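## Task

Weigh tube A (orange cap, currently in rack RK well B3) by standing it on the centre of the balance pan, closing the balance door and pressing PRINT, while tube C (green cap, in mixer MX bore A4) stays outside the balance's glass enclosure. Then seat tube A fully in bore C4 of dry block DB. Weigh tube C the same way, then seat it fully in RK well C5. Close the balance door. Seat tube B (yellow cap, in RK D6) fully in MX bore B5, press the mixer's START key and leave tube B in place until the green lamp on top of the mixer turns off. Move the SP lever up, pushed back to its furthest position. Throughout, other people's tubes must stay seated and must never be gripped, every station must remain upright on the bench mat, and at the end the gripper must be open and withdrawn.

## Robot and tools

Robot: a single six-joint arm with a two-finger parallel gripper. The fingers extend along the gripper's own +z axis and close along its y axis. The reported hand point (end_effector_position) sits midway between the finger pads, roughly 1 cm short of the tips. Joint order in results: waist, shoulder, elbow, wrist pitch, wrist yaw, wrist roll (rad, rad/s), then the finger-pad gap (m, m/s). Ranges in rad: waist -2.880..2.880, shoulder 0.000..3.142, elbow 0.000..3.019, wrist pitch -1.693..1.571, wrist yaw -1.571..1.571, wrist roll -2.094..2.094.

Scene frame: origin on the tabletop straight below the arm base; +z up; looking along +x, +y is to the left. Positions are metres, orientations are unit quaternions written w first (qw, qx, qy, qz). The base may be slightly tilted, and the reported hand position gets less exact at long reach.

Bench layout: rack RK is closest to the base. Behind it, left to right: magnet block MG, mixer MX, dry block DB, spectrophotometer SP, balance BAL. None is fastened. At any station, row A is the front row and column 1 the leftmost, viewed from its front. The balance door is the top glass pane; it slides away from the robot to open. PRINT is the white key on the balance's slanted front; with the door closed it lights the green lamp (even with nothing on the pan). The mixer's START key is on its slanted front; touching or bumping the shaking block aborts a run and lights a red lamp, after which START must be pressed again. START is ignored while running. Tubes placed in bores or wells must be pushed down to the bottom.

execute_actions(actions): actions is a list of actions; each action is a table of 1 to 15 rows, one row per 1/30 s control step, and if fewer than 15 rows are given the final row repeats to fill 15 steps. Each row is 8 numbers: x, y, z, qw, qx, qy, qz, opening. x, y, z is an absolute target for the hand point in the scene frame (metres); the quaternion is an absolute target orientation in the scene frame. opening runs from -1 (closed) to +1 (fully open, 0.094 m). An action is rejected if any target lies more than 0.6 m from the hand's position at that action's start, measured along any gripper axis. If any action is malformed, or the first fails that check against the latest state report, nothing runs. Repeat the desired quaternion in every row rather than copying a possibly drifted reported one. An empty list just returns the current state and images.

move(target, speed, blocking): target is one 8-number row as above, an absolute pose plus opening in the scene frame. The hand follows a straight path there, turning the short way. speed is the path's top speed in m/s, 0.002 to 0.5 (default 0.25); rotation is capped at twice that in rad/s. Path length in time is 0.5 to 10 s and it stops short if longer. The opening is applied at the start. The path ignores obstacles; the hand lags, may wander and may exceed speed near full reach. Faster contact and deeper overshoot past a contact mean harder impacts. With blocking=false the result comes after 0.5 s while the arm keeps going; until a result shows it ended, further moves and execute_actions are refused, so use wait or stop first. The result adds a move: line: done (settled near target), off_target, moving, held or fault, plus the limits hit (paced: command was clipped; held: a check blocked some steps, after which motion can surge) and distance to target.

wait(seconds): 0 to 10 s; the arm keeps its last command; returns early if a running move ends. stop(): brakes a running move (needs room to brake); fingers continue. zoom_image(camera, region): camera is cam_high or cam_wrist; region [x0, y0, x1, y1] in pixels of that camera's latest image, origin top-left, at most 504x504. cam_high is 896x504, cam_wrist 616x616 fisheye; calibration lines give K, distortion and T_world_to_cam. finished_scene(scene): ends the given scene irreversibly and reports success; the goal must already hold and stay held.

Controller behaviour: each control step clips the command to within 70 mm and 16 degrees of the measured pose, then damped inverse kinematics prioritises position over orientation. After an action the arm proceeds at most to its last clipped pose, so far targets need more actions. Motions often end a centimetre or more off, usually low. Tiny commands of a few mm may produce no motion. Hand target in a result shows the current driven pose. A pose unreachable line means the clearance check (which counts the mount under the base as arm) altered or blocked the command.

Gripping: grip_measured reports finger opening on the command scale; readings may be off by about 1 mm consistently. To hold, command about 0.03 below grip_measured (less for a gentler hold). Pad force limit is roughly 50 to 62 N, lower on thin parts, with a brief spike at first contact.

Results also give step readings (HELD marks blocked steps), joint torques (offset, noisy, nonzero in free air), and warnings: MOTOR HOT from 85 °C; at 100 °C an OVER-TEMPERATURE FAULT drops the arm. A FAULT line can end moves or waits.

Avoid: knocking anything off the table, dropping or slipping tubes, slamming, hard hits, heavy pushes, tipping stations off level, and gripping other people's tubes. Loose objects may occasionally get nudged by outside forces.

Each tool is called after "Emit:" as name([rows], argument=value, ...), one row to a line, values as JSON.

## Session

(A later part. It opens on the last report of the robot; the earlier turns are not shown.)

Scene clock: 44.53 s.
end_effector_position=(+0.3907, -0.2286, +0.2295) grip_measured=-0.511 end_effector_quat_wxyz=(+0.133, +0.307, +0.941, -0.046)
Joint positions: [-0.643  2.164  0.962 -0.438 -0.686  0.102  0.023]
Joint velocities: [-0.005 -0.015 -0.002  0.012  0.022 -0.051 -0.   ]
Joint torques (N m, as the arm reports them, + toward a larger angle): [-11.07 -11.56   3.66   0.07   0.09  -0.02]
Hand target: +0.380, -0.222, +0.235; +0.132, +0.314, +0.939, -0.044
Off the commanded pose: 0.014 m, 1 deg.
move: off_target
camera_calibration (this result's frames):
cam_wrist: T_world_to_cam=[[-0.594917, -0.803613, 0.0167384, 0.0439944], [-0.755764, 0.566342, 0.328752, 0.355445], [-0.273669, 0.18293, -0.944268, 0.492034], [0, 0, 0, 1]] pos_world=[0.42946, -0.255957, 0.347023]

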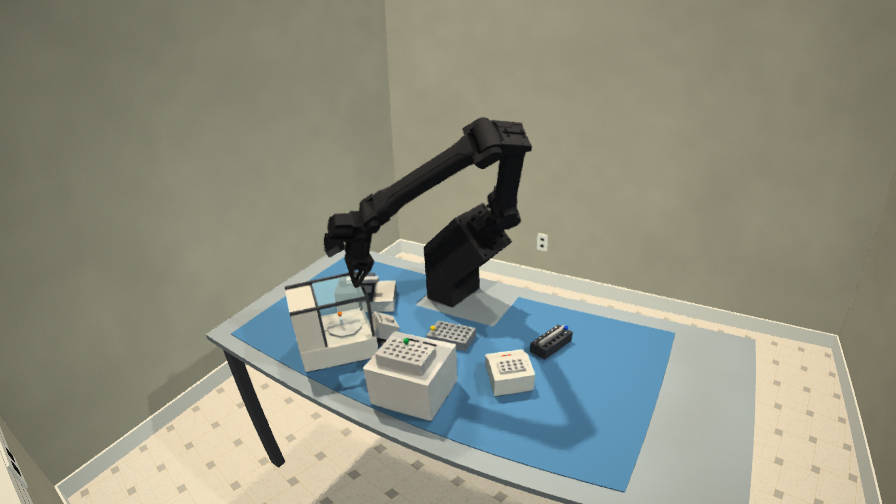

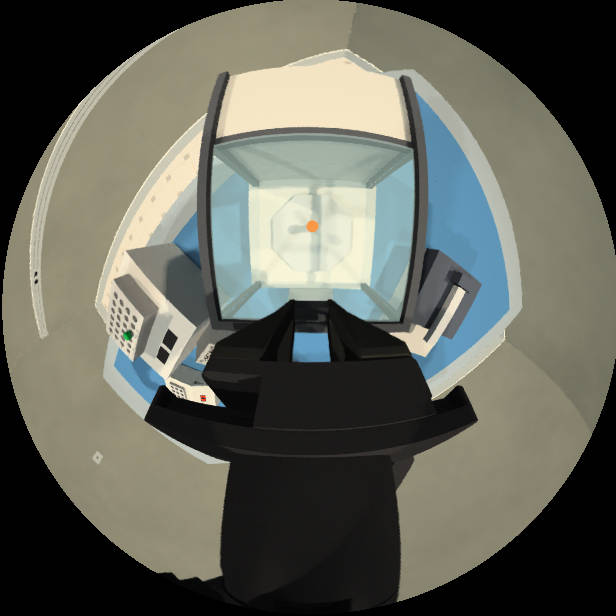

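Emit:
execute_actions([
  [[0.390,-0.229,0.235,0.1318,0.3141,0.9388,-0.0441,-0.535],[0.390,-0.229,0.235,0.1318,0.3141,0.9388,-0.0441,-0.535],[0.390,-0.229,0.235,0.1318,0.3141,0.9388,-0.0441,-0.5],[0.390,-0.229,0.235,0.1318,0.3141,0.9388,-0.0441,-0.4],[0.390,-0.229,0.235,0.1318,0.3141,0.9388,-0.0441,-0.2]],
])

Emit:
move(target=[0.390,-0.229,0.28,0.1318,0.3141,0.9388,-0.0441,-0.2], speed=0.12)

Emit:
move(target=[0.29,-0.152,0.27,0.2454,0.3065,0.916,-0.0821,-1], speed=0.2)

Emit:
move(target=[0.298,-0.157,0.11,0.2454,0.3065,0.916,-0.0821,-1], speed=0.15)

Scene clock: 45.73 s.
end_effector_position=(+0.3889, -0.2275, +0.2296) grip_measured=-0.203 end_effector_quat_wxyz=(+0.129, +0.310, +0.941, -0.045)
Joint positions: [-0.644  2.163  0.962 -0.449 -0.686  0.102  0.037]
Joint velocities: [-0.024 -0.005  0.002 -0.012  0.022  0.037  0.   ]
Joint torques (N m, as the arm reports them, + toward a larger angle): [-10.66  -9.66   6.47   0.25   0.08   0.02]
Hand target: +0.390, -0.229, +0.235; +0.132, +0.314, +0.939, -0.044
Off the commanded pose: 0.006 m, 1 deg.
Step readings (end_effector_position):
0: (+0.3908, -0.2286, +0.2295)
1: (+0.3908, -0.2286, +0.2295)
2: (+0.3908, -0.2286, +0.2295)
4: (+0.3907, -0.2284, +0.2296)
8: (+0.3891, -0.2276, +0.2296)
15: end_effector_position above
camera_calibration (this result's frames):
cam_wrist: T_world_to_cam=[[-0.600909, -0.79917, 0.0153413, 0.0473833], [-0.749741, 0.570189, 0.335817, 0.350325], [-0.277122, 0.190293, -0.941802, 0.493874], [0, 0, 0, 1]] pos_world=[0.42799, -0.255865, 0.34676]

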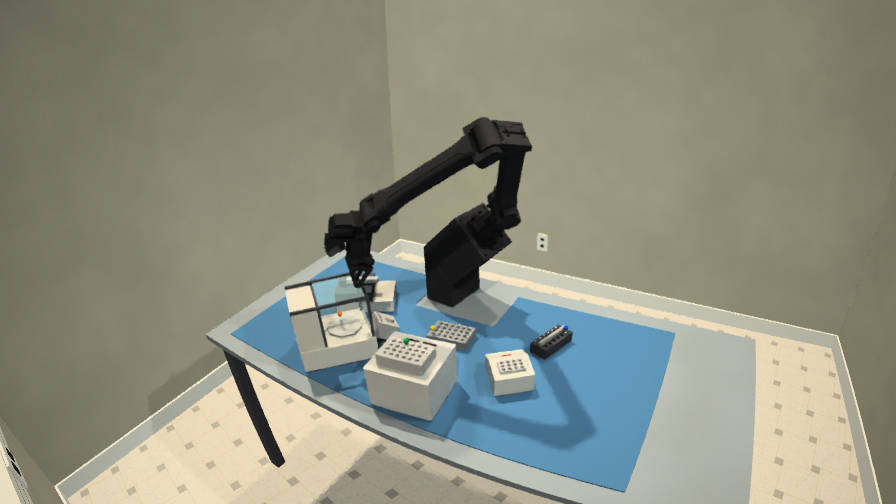

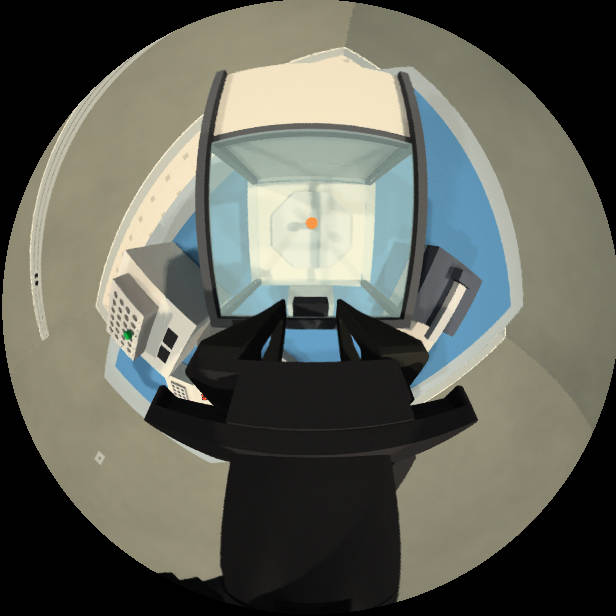

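Scene clock: 46.57 s.
end_effector_position=(+0.3740, -0.2243, +0.2686) grip_measured=-0.203 end_effector_quat_wxyz=(+0.122, +0.331, +0.935, -0.039)
Joint positions: [-0.718  2.103  0.976 -0.606 -0.679  0.037  0.037]
Joint velocities: [-0.005 -0.005  0.002 -0.022  0.022 -0.051  0.   ]
Joint torques (N m, as the arm reports them, + toward a larger angle): [-9.97 -9.59  9.83  0.31  0.13 -0.2 ]
Hand target: +0.389, -0.229, +0.281; +0.132, +0.315, +0.939, -0.045
Off the commanded pose: 0.020 m, 2 deg.
move: off_target
camera_calibration (this result's frames):
cam_wrist: T_world_to_cam=[[-0.634094, -0.773249, 0.00348964, 0.0618687], [-0.72284, 0.594347, 0.352496, 0.315069], [-0.274641, 0.220993, -0.935807, 0.53027], [0, 0, 0, 1]] pos_world=[0.412609, -0.256607, 0.384954]

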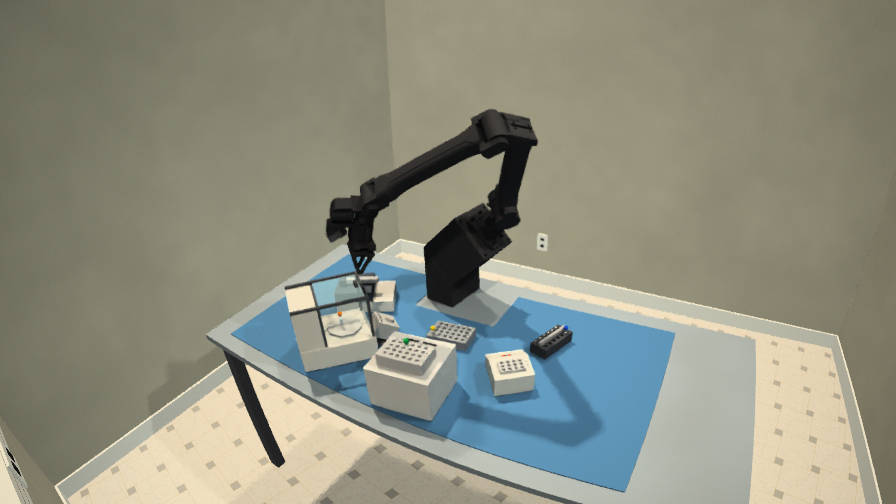

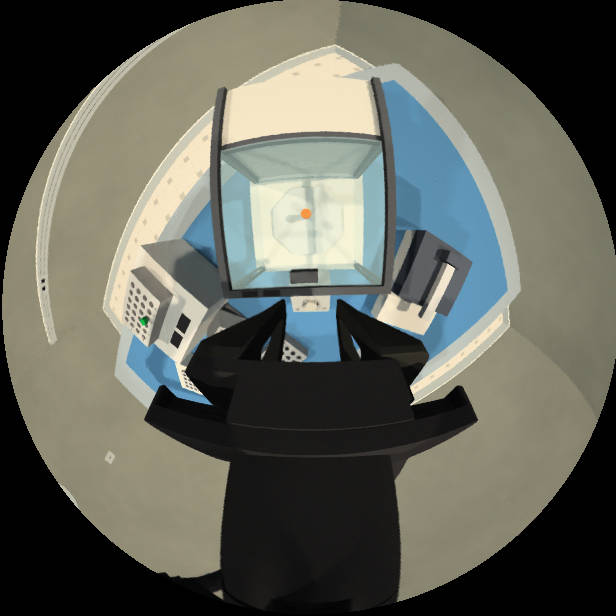

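Scene clock: 47.70 s.
end_effector_position=(+0.2880, -0.1481, +0.2679) grip_measured=-0.989 end_effector_quat_wxyz=(+0.236, +0.301, +0.920, -0.080)
Joint positions: [-0.745  1.749  0.476 -0.166 -0.661  0.149  0.001]
Joint velocities: [ 0.005 -0.005  0.007 -0.002  0.051  0.007  0.001]
Joint torques (N m, as the arm reports them, + toward a larger angle): [-6.27 -4.15  6.79  2.02  0.21  0.17]
Hand target: +0.290, -0.151, +0.272; +0.245, +0.307, +0.916, -0.082
Off the commanded pose: 0.005 m, 1 deg.
move: done
camera_calibration (this result's frames):
cam_wrist: T_world_to_cam=[[-0.598843, -0.80073, 0.0147948, 0.0490461], [-0.79475, 0.596446, 0.11236, 0.293275], [-0.0987941, 0.0555276, -0.993557, 0.429475], [0, 0, 0, 1]] pos_world=[0.304881, -0.159498, 0.39303]

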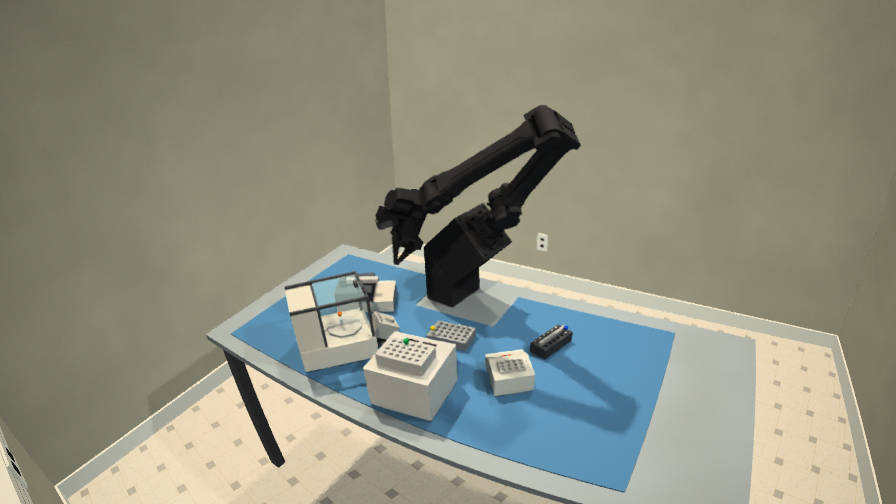

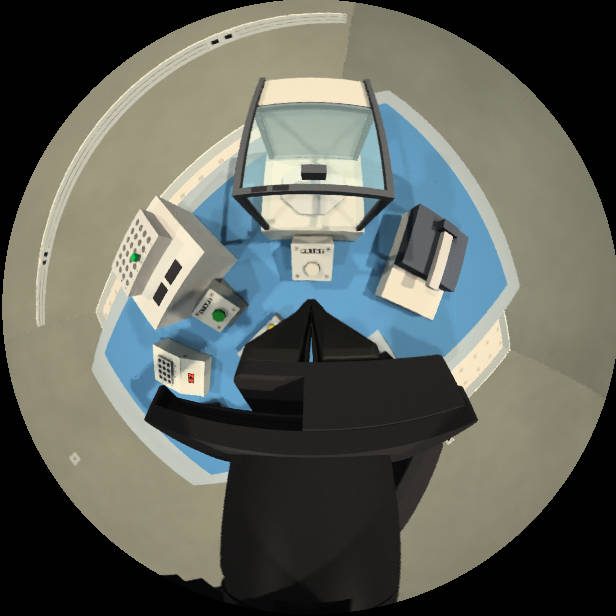

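Scene clock: 49.33 s.
end_effector_position=(+0.2946, -0.1551, +0.1068) grip_measured=-0.989 end_effector_quat_wxyz=(+0.241, +0.306, +0.918, -0.079)
Joint positions: [-0.335  2.301  0.429  0.722 -0.546  0.649  0.001]
Joint velocities: [-0.005 -0.005 -0.017 -0.017 -0.037  0.037 -0.   ]
Joint torques (N m, as the arm reports them, + toward a larger angle): [-6.95 -5.89  0.55  1.47  0.38  0.13]
Hand target: +0.299, -0.155, +0.106; +0.246, +0.307, +0.916, -0.076
Off the commanded pose: 0.005 m, 1 deg.
move: done
camera_calibration (this result's frames):
cam_wrist: T_world_to_cam=[[-0.606114, -0.795356, 0.00595651, 0.0536037], [-0.790722, 0.603358, 0.103522, 0.321607], [-0.085931, 0.0580364, -0.994609, 0.26719], [0, 0, 0, 1]] pos_world=[0.309752, -0.166917, 0.232137]

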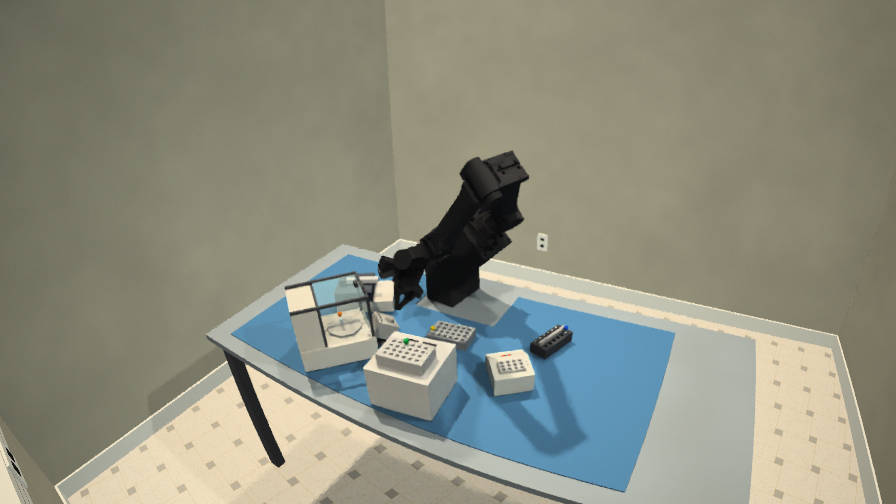

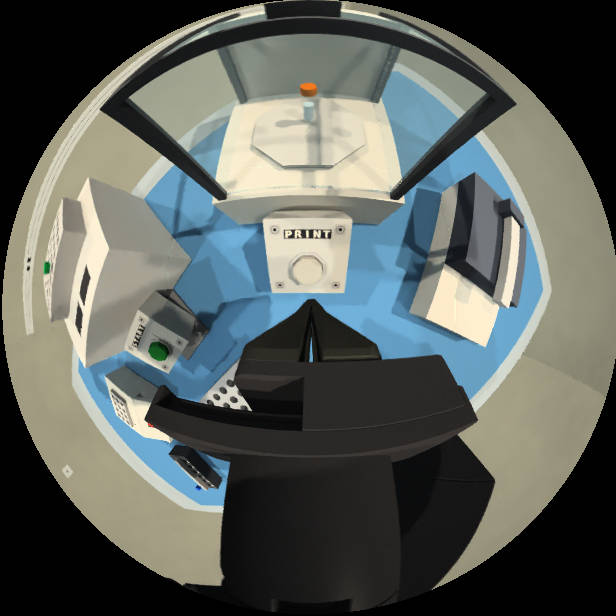

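Emit:
move(target=[0.324,-0.173,0.069,0.2454,0.3065,0.916,-0.0821,-1], speed=0.04)

Scene clock: 50.93 s.
end_effector_position=(+0.3184, -0.1702, +0.0790) grip_measured=-0.989 end_effector_quat_wxyz=(+0.247, +0.309, +0.915, -0.083)
Joint positions: [-0.269  2.395  0.518  0.769 -0.504  0.729  0.001]
Joint velocities: [-0.005 -0.015 -0.002 -0.012  0.007  0.037 -0.   ]
Joint torques (N m, as the arm reports them, + toward a larger angle): [-6.62 -4.62  1.53  1.53  0.49  0.13]
Hand target: +0.324, -0.172, +0.069; +0.245, +0.307, +0.916, -0.081
Off the commanded pose: 0.012 m, 0 deg.
move: off_target
camera_calibration (this result's frames):
cam_wrist: T_world_to_cam=[[-0.612681, -0.790294, 0.00761168, 0.0590581], [-0.786717, 0.610771, 0.0896403, 0.353466], [-0.0754912, 0.0489326, -0.995945, 0.237682], [0, 0, 0, 1]] pos_world=[0.332205, -0.180844, 0.204584]

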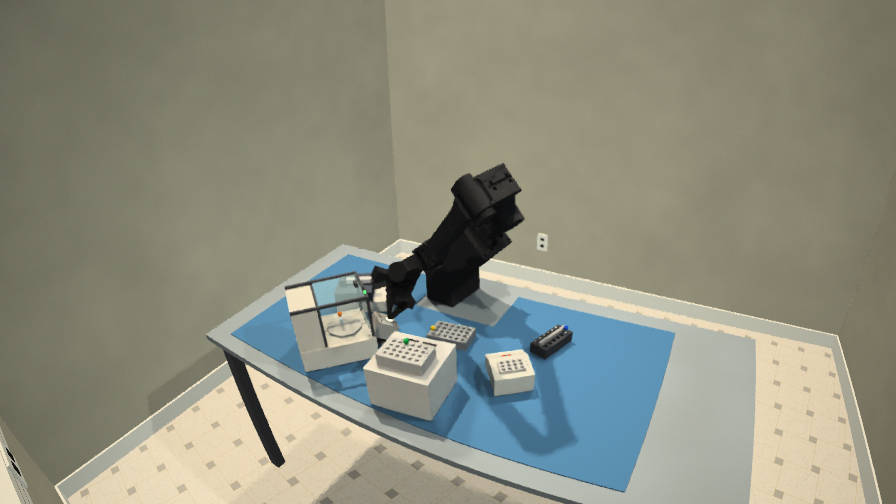

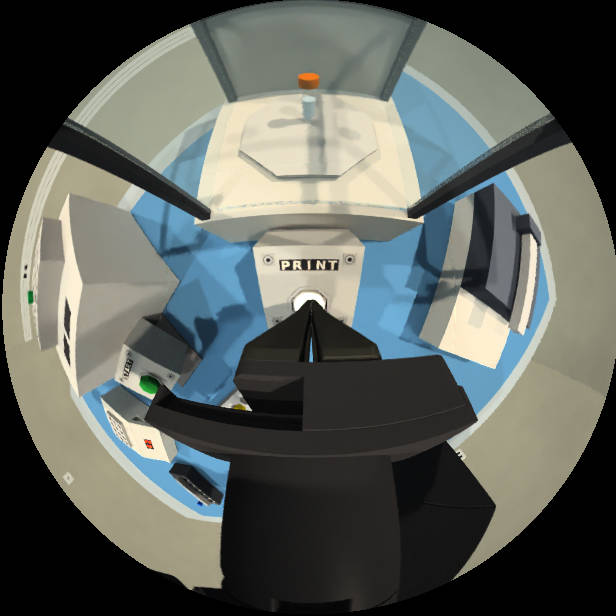

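Lamp green. Now reopen the door.

Emit:
move(target=[0.295,-0.155,0.12,0.2454,0.3065,0.916,-0.0821,-1], speed=0.12)

Emit:
move(target=[0.30,-0.16,0.29,0.2,0.31,0.927,-0.066,-1], speed=0.2)

Emit:
move(target=[0.40,-0.234,0.29,0.1318,0.3141,0.9388,-0.0441,0.05], speed=0.18)

Emit:
move(target=[0.388,-0.228,0.221,0.1318,0.3141,0.9388,-0.0441,0.05], speed=0.05)

Scene clock: 52.17 s.
end_effector_position=(+0.2976, -0.1562, +0.1205) grip_measured=-0.989 end_effector_quat_wxyz=(+0.250, +0.310, +0.914, -0.082)
Joint positions: [-0.365  2.257  0.421  0.683 -0.544  0.635  0.001]
Joint velocities: [-0.005 -0.005 -0.007 -0.007 -0.022 -0.051 -0.001]
Joint torques (N m, as the arm reports them, + toward a larger angle): [-7.82 -6.34  0.38  0.37  0.2  -0.17]
Hand target: +0.295, -0.156, +0.121; +0.246, +0.306, +0.916, -0.084
Off the commanded pose: 0.003 m, 1 deg.
move: done
camera_calibration (this result's frames):
cam_wrist: T_world_to_cam=[[-0.614988, -0.788529, 0.00346687, 0.0585305], [-0.785494, 0.612996, 0.0850608, 0.325422], [-0.0691981, 0.0495882, -0.99637, 0.275001], [0, 0, 0, 1]] pos_world=[0.310642, -0.166966, 0.246119]

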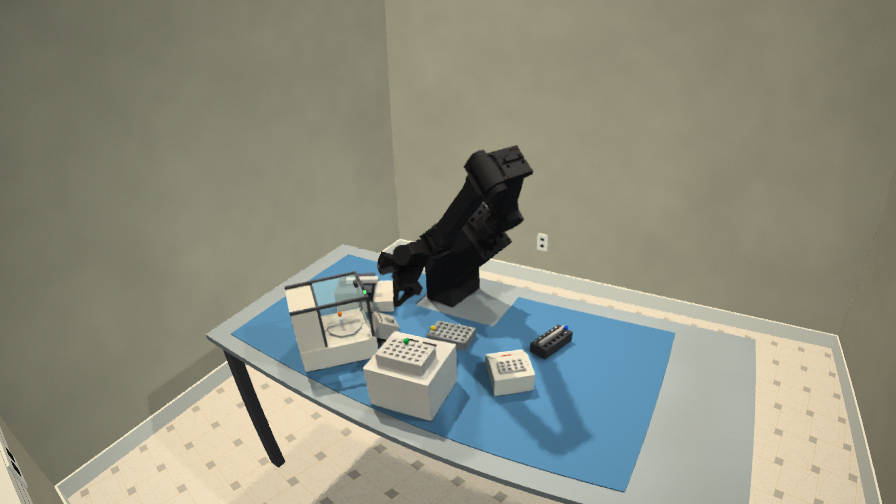

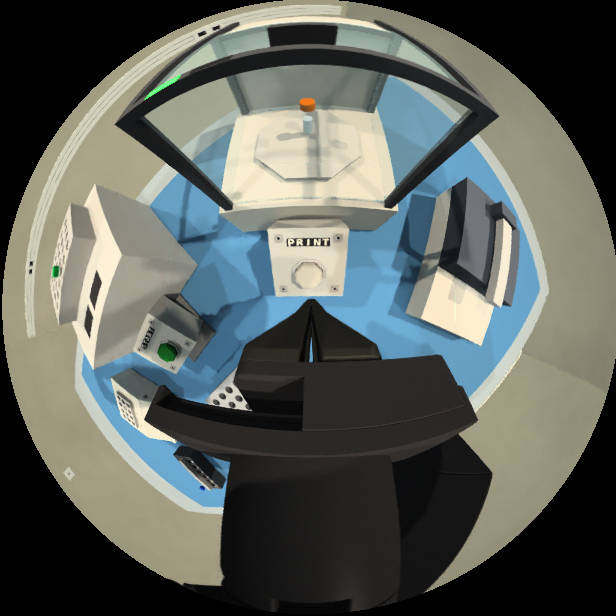

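Scene clock: 53.63 s.
end_effector_position=(+0.2862, -0.1567, +0.2854) grip_measured=-0.989 end_effector_quat_wxyz=(+0.194, +0.325, +0.923, -0.069)
Joint positions: [-0.797  1.768  0.579 -0.405 -0.656  0.054  0.001]
Joint velocities: [-0.005  0.005 -0.012 -0.007 -0.007 -0.022 -0.001]
Joint torques (N m, as the arm reports them, + toward a larger angle): [-5.88 -3.62  9.85  0.51  0.   -0.19]
Hand target: +0.298, -0.162, +0.294; +0.199, +0.311, +0.927, -0.073
Off the commanded pose: 0.015 m, 2 deg.
move: off_target
camera_calibration (this result's frames):
cam_wrist: T_world_to_cam=[[-0.632226, -0.774688, 0.0121956, 0.0551512], [-0.757371, 0.621258, 0.201065, 0.262894], [-0.163339, 0.117882, -0.979502, 0.471417], [0, 0, 0, 1]] pos_world=[0.310977, -0.176171, 0.408223]

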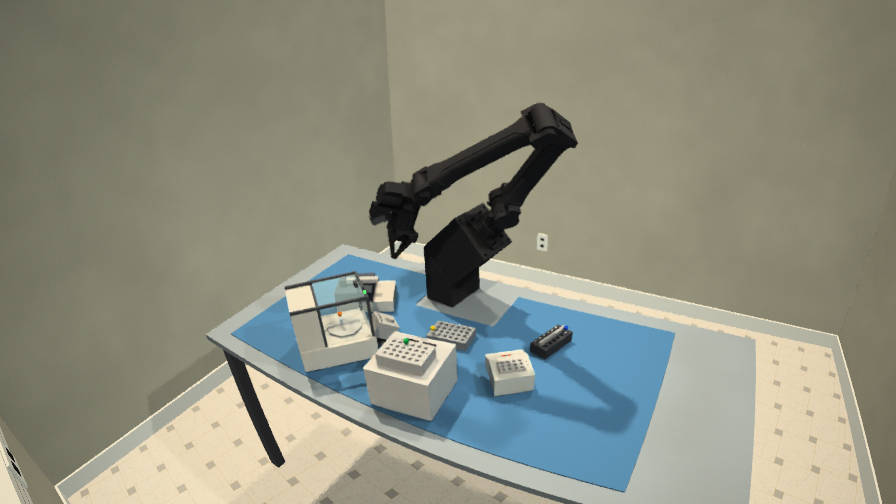

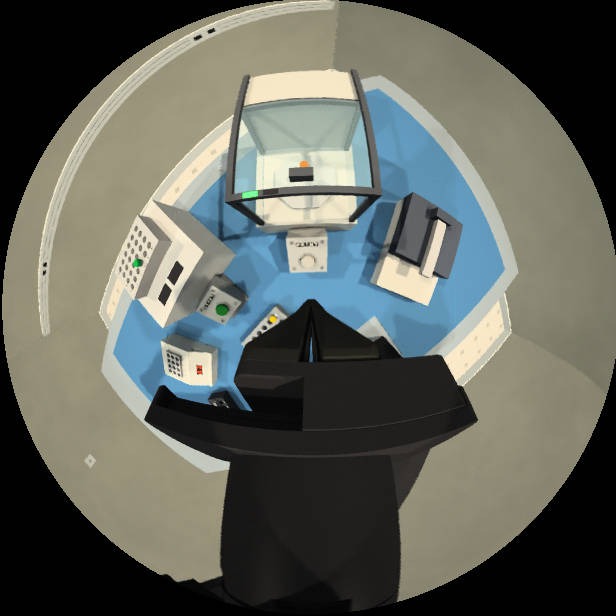

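Scene clock: 54.77 s.
end_effector_position=(+0.3871, -0.2322, +0.2876) grip_measured=+0.047 end_effector_quat_wxyz=(+0.134, +0.331, +0.933, -0.042)
Joint positions: [-0.736  2.099  1.023 -0.64  -0.678  0.033  0.049]
Joint velocities: [ 0.005 -0.005 -0.007 -0.032 -0.037  0.022  0.   ]
Joint torques (N m, as the arm reports them, + toward a larger angle): [-7.49 -8.56  9.69  0.06 -0.02 -0.09]
Hand target: +0.400, -0.233, +0.289; +0.132, +0.314, +0.939, -0.044
Off the commanded pose: 0.013 m, 2 deg.
move: off_target
camera_calibration (this result's frames):
cam_wrist: T_world_to_cam=[[-0.63341, -0.773816, 0.000657059, 0.0644429], [-0.730355, 0.598115, 0.32991, 0.332878], [-0.255682, 0.208488, -0.944012, 0.545446], [0, 0, 0, 1]] pos_world=[0.423399, -0.262951, 0.405045]

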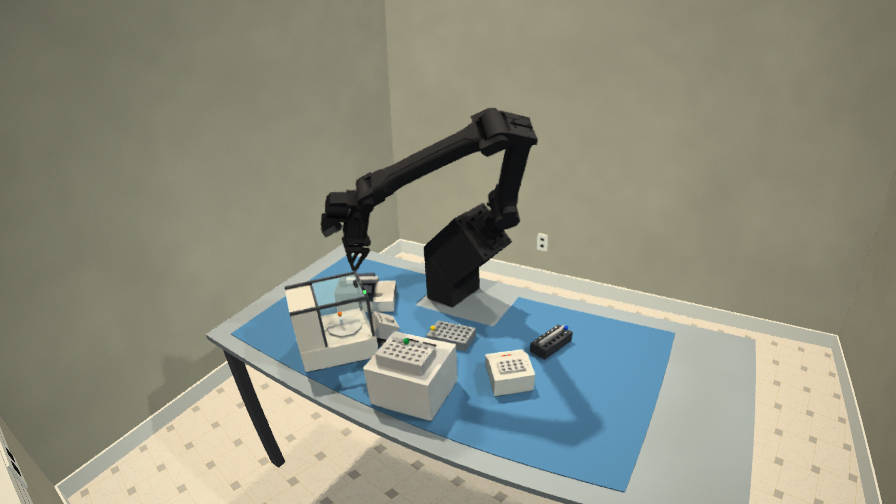

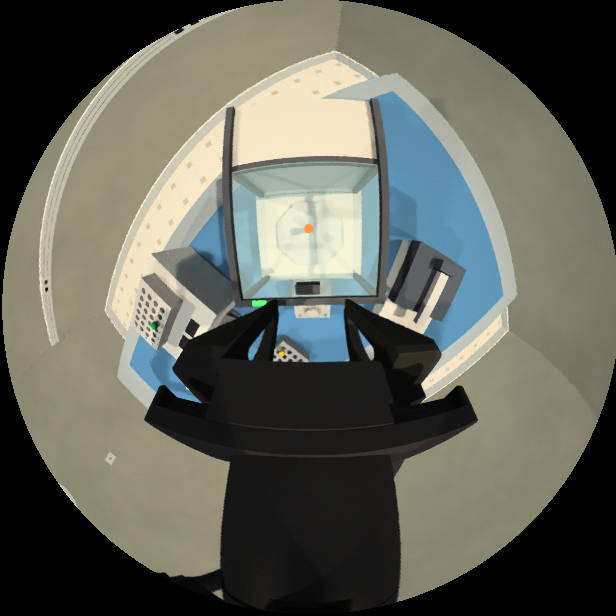

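Scene clock: 56.43 s.
end_effector_position=(+0.3916, -0.2293, +0.2312) grip_measured=+0.047 end_effector_quat_wxyz=(+0.139, +0.308, +0.940, -0.046)
Joint positions: [-0.647  2.161  0.957 -0.424 -0.689  0.111  0.049]
Joint velocities: [-0.015 -0.005 -0.002  0.017  0.022  0.022 -0.   ]
Joint torques (N m, as the arm reports them, + toward a larger angle): [-8.38 -8.12  5.5   1.38  0.01  0.19]
Hand target: +0.389, -0.228, +0.220; +0.132, +0.314, +0.939, -0.043
Off the commanded pose: 0.011 m, 1 deg.
move: off_target
camera_calibration (this result's frames):
cam_wrist: T_world_to_cam=[[-0.597352, -0.801896, 0.0115075, 0.046404], [-0.758159, 0.569333, 0.31789, 0.360093], [-0.261466, 0.181168, -0.948058, 0.489717], [0, 0, 0, 1]] pos_world=[0.428772, -0.256523, 0.349276]

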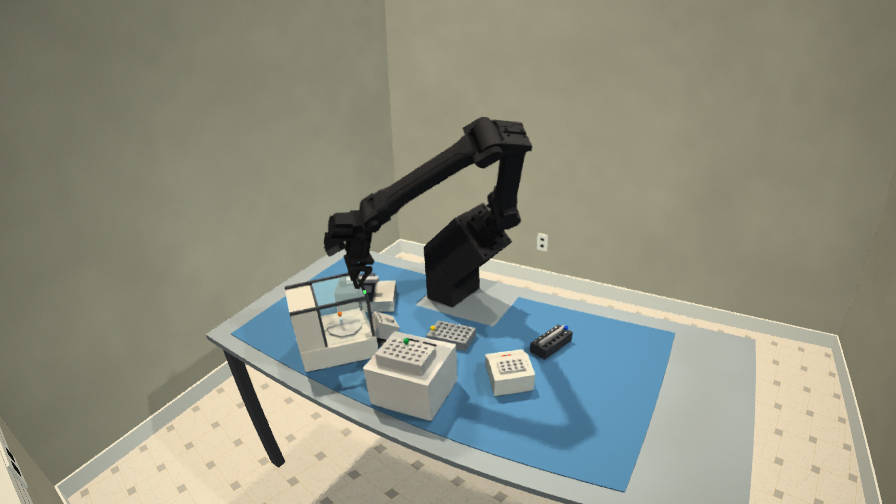

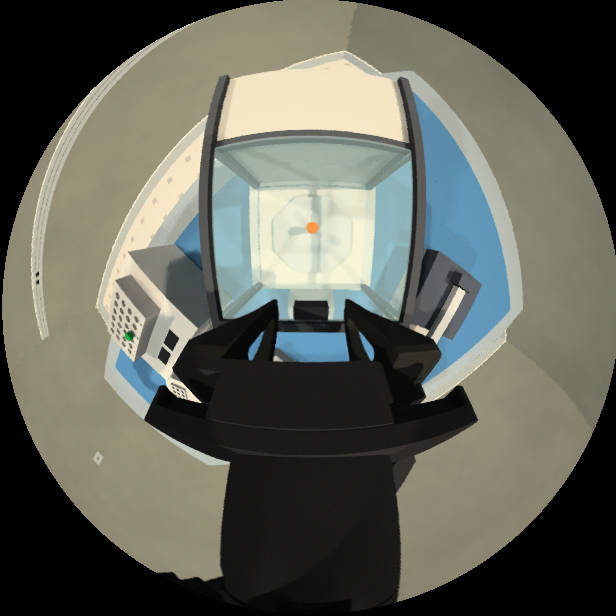

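Emit:
execute_actions([
  [[0.389,-0.228,0.223,0.1318,0.3141,0.9388,-0.0441,-0.1],[0.389,-0.228,0.223,0.1318,0.3141,0.9388,-0.0441,-0.2],[0.389,-0.228,0.223,0.1318,0.3141,0.9388,-0.0441,-0.3],[0.389,-0.228,0.223,0.1318,0.3141,0.9388,-0.0441,-0.38],[0.389,-0.228,0.223,0.1318,0.3141,0.9388,-0.0441,-0.43],[0.389,-0.228,0.223,0.1318,0.3141,0.9388,-0.0441,-0.46],[0.389,-0.228,0.223,0.1318,0.3141,0.9388,-0.0441,-0.48],[0.389,-0.228,0.223,0.1318,0.3141,0.9388,-0.0441,-0.5],[0.389,-0.228,0.223,0.1318,0.3141,0.9388,-0.0441,-0.51],[0.389,-0.228,0.223,0.1318,0.3141,0.9388,-0.0441,-0.52],[0.389,-0.228,0.223,0.1318,0.3141,0.9388,-0.0441,-0.535]],
])

Emit:
move(target=[0.49,-0.298,0.235,0.1318,0.3141,0.9388,-0.0441,-0.535], speed=0.07)

Emit:
move(target=[0.503,-0.308,0.235,0.1318,0.3141,0.9388,-0.0441,-0.535], speed=0.03)

Scene clock: 57.57 s.
end_effector_position=(+0.3916, -0.2293, +0.2312) grip_measured=-0.512 end_effector_quat_wxyz=(+0.139, +0.309, +0.940, -0.045)
Joint positions: [-0.647  2.161  0.957 -0.424 -0.689  0.113  0.023]
Joint velocities: [ 0.005  0.005  0.007 -0.002 -0.051  0.022 -0.001]
Joint torques (N m, as the arm reports them, + toward a larger angle): [-8.94 -8.4   5.83  1.09  0.11  0.14]
Hand target: +0.389, -0.228, +0.223; +0.132, +0.314, +0.939, -0.044
Off the commanded pose: 0.009 m, 1 deg.
Step readings (end_effector_position):
0: (+0.3916, -0.2293, +0.2312)
1: (+0.3916, -0.2293, +0.2312)
2: (+0.3916, -0.2293, +0.2312)
4: (+0.3916, -0.2293, +0.2312)
8: (+0.3916, -0.2293, +0.2312)
15: end_effector_position above
camera_calibration (this result's frames):
cam_wrist: T_world_to_cam=[[-0.598733, -0.800878, 0.0105935, 0.0474547], [-0.757343, 0.570392, 0.317939, 0.359998], [-0.260673, 0.182338, -0.948052, 0.48967], [0, 0, 0, 1]] pos_world=[0.428698, -0.25662, 0.349272]

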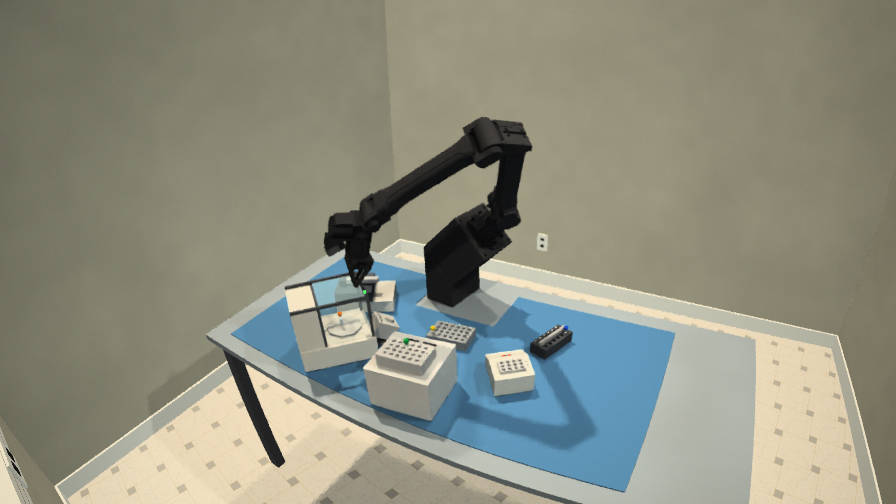

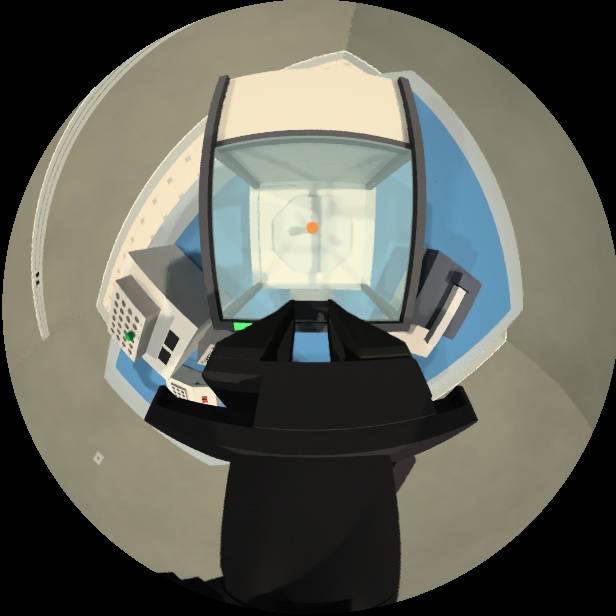

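Scene clock: 59.60 s.
end_effector_position=(+0.4726, -0.2915, +0.2328) grip_measured=-0.512 end_effector_quat_wxyz=(+0.128, +0.311, +0.941, -0.041)
Joint positions: [-0.633  2.366  1.307 -0.589 -0.694  0.116  0.023]
Joint velocities: [ 0.005 -0.005  0.007 -0.017 -0.051 -0.081  0.001]
Joint torques (N m, as the arm reports them, + toward a larger angle): [-11.81 -11.14  10.42   0.34   0.23   0.29]
Hand target: +0.489, -0.296, +0.235; +0.132, +0.314, +0.939, -0.044
Off the commanded pose: 0.019 m, 1 deg.
move: off_target
camera_calibration (this result's frames):
cam_wrist: T_world_to_cam=[[-0.601527, -0.79881, 0.00826674, 0.048561], [-0.74944, 0.567872, 0.340382, 0.446632], [-0.276595, 0.198554, -0.940251, 0.534129], [0, 0, 0, 1]] pos_world=[0.511672, -0.320892, 0.349789]

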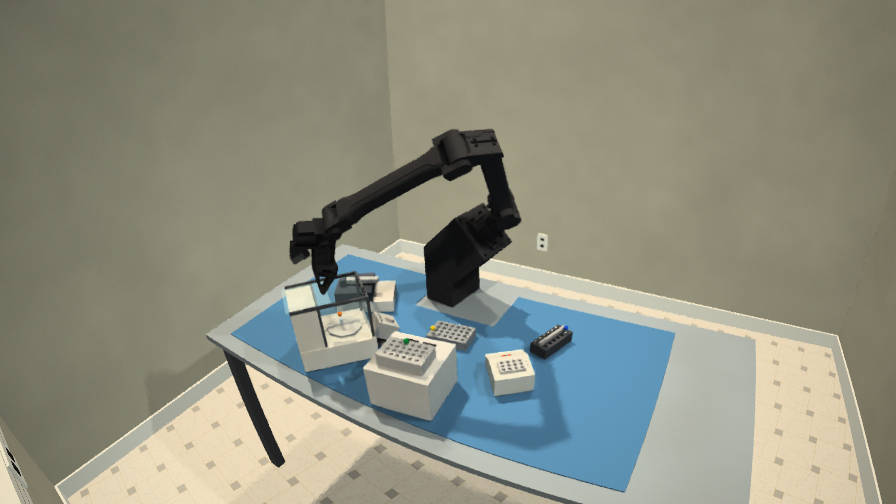

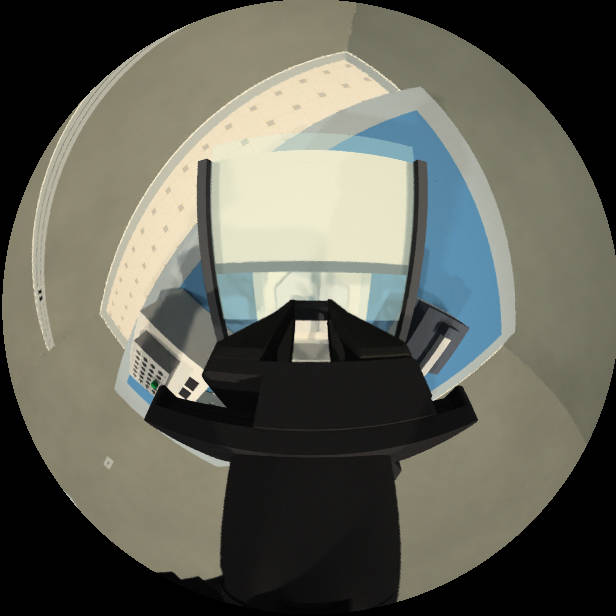

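Scene clock: 61.03 s.
end_effector_position=(+0.4853, -0.3014, +0.2332) grip_measured=-0.512 end_effector_quat_wxyz=(+0.127, +0.312, +0.941, -0.040)
Joint positions: [-0.631  2.398  1.366 -0.615 -0.695  0.117  0.023]
Joint velocities: [-0.015 -0.005 -0.002 -0.002  0.051  0.022 -0.   ]
Joint torques (N m, as the arm reports them, + toward a larger angle): [-12.01 -11.53  10.71   0.4    0.26   0.29]
Hand target: +0.502, -0.307, +0.235; +0.133, +0.314, +0.939, -0.044
Off the commanded pose: 0.019 m, 1 deg.
move: off_target
camera_calibration (this result's frames):
cam_wrist: T_world_to_cam=[[-0.602068, -0.798408, 0.00760847, 0.0488811], [-0.748741, 0.567873, 0.341917, 0.460936], [-0.27731, 0.200161, -0.939699, 0.54062], [0, 0, 0, 1]] pos_world=[0.524471, -0.330937, 0.350047]

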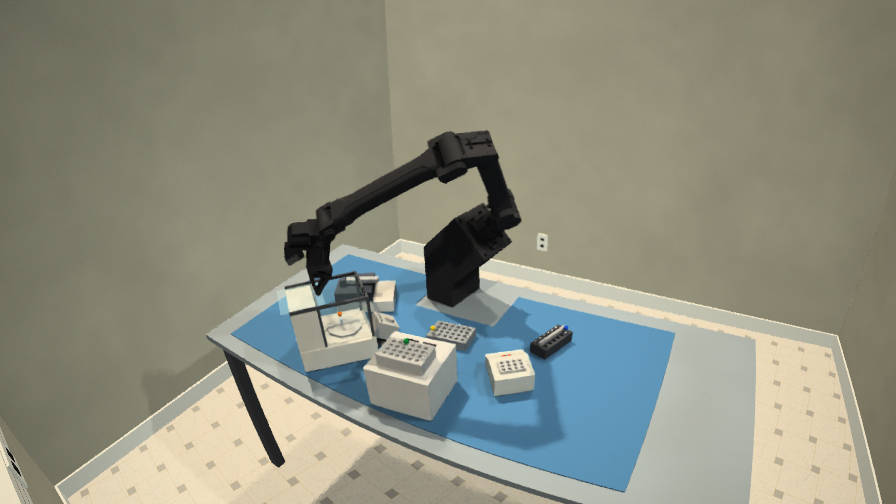

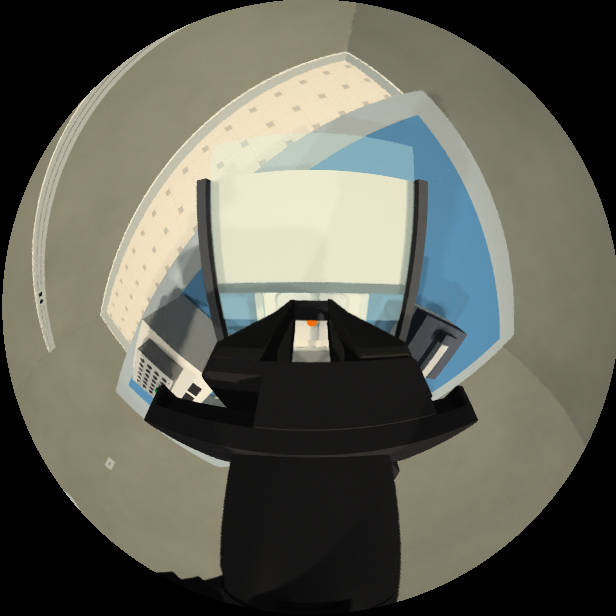

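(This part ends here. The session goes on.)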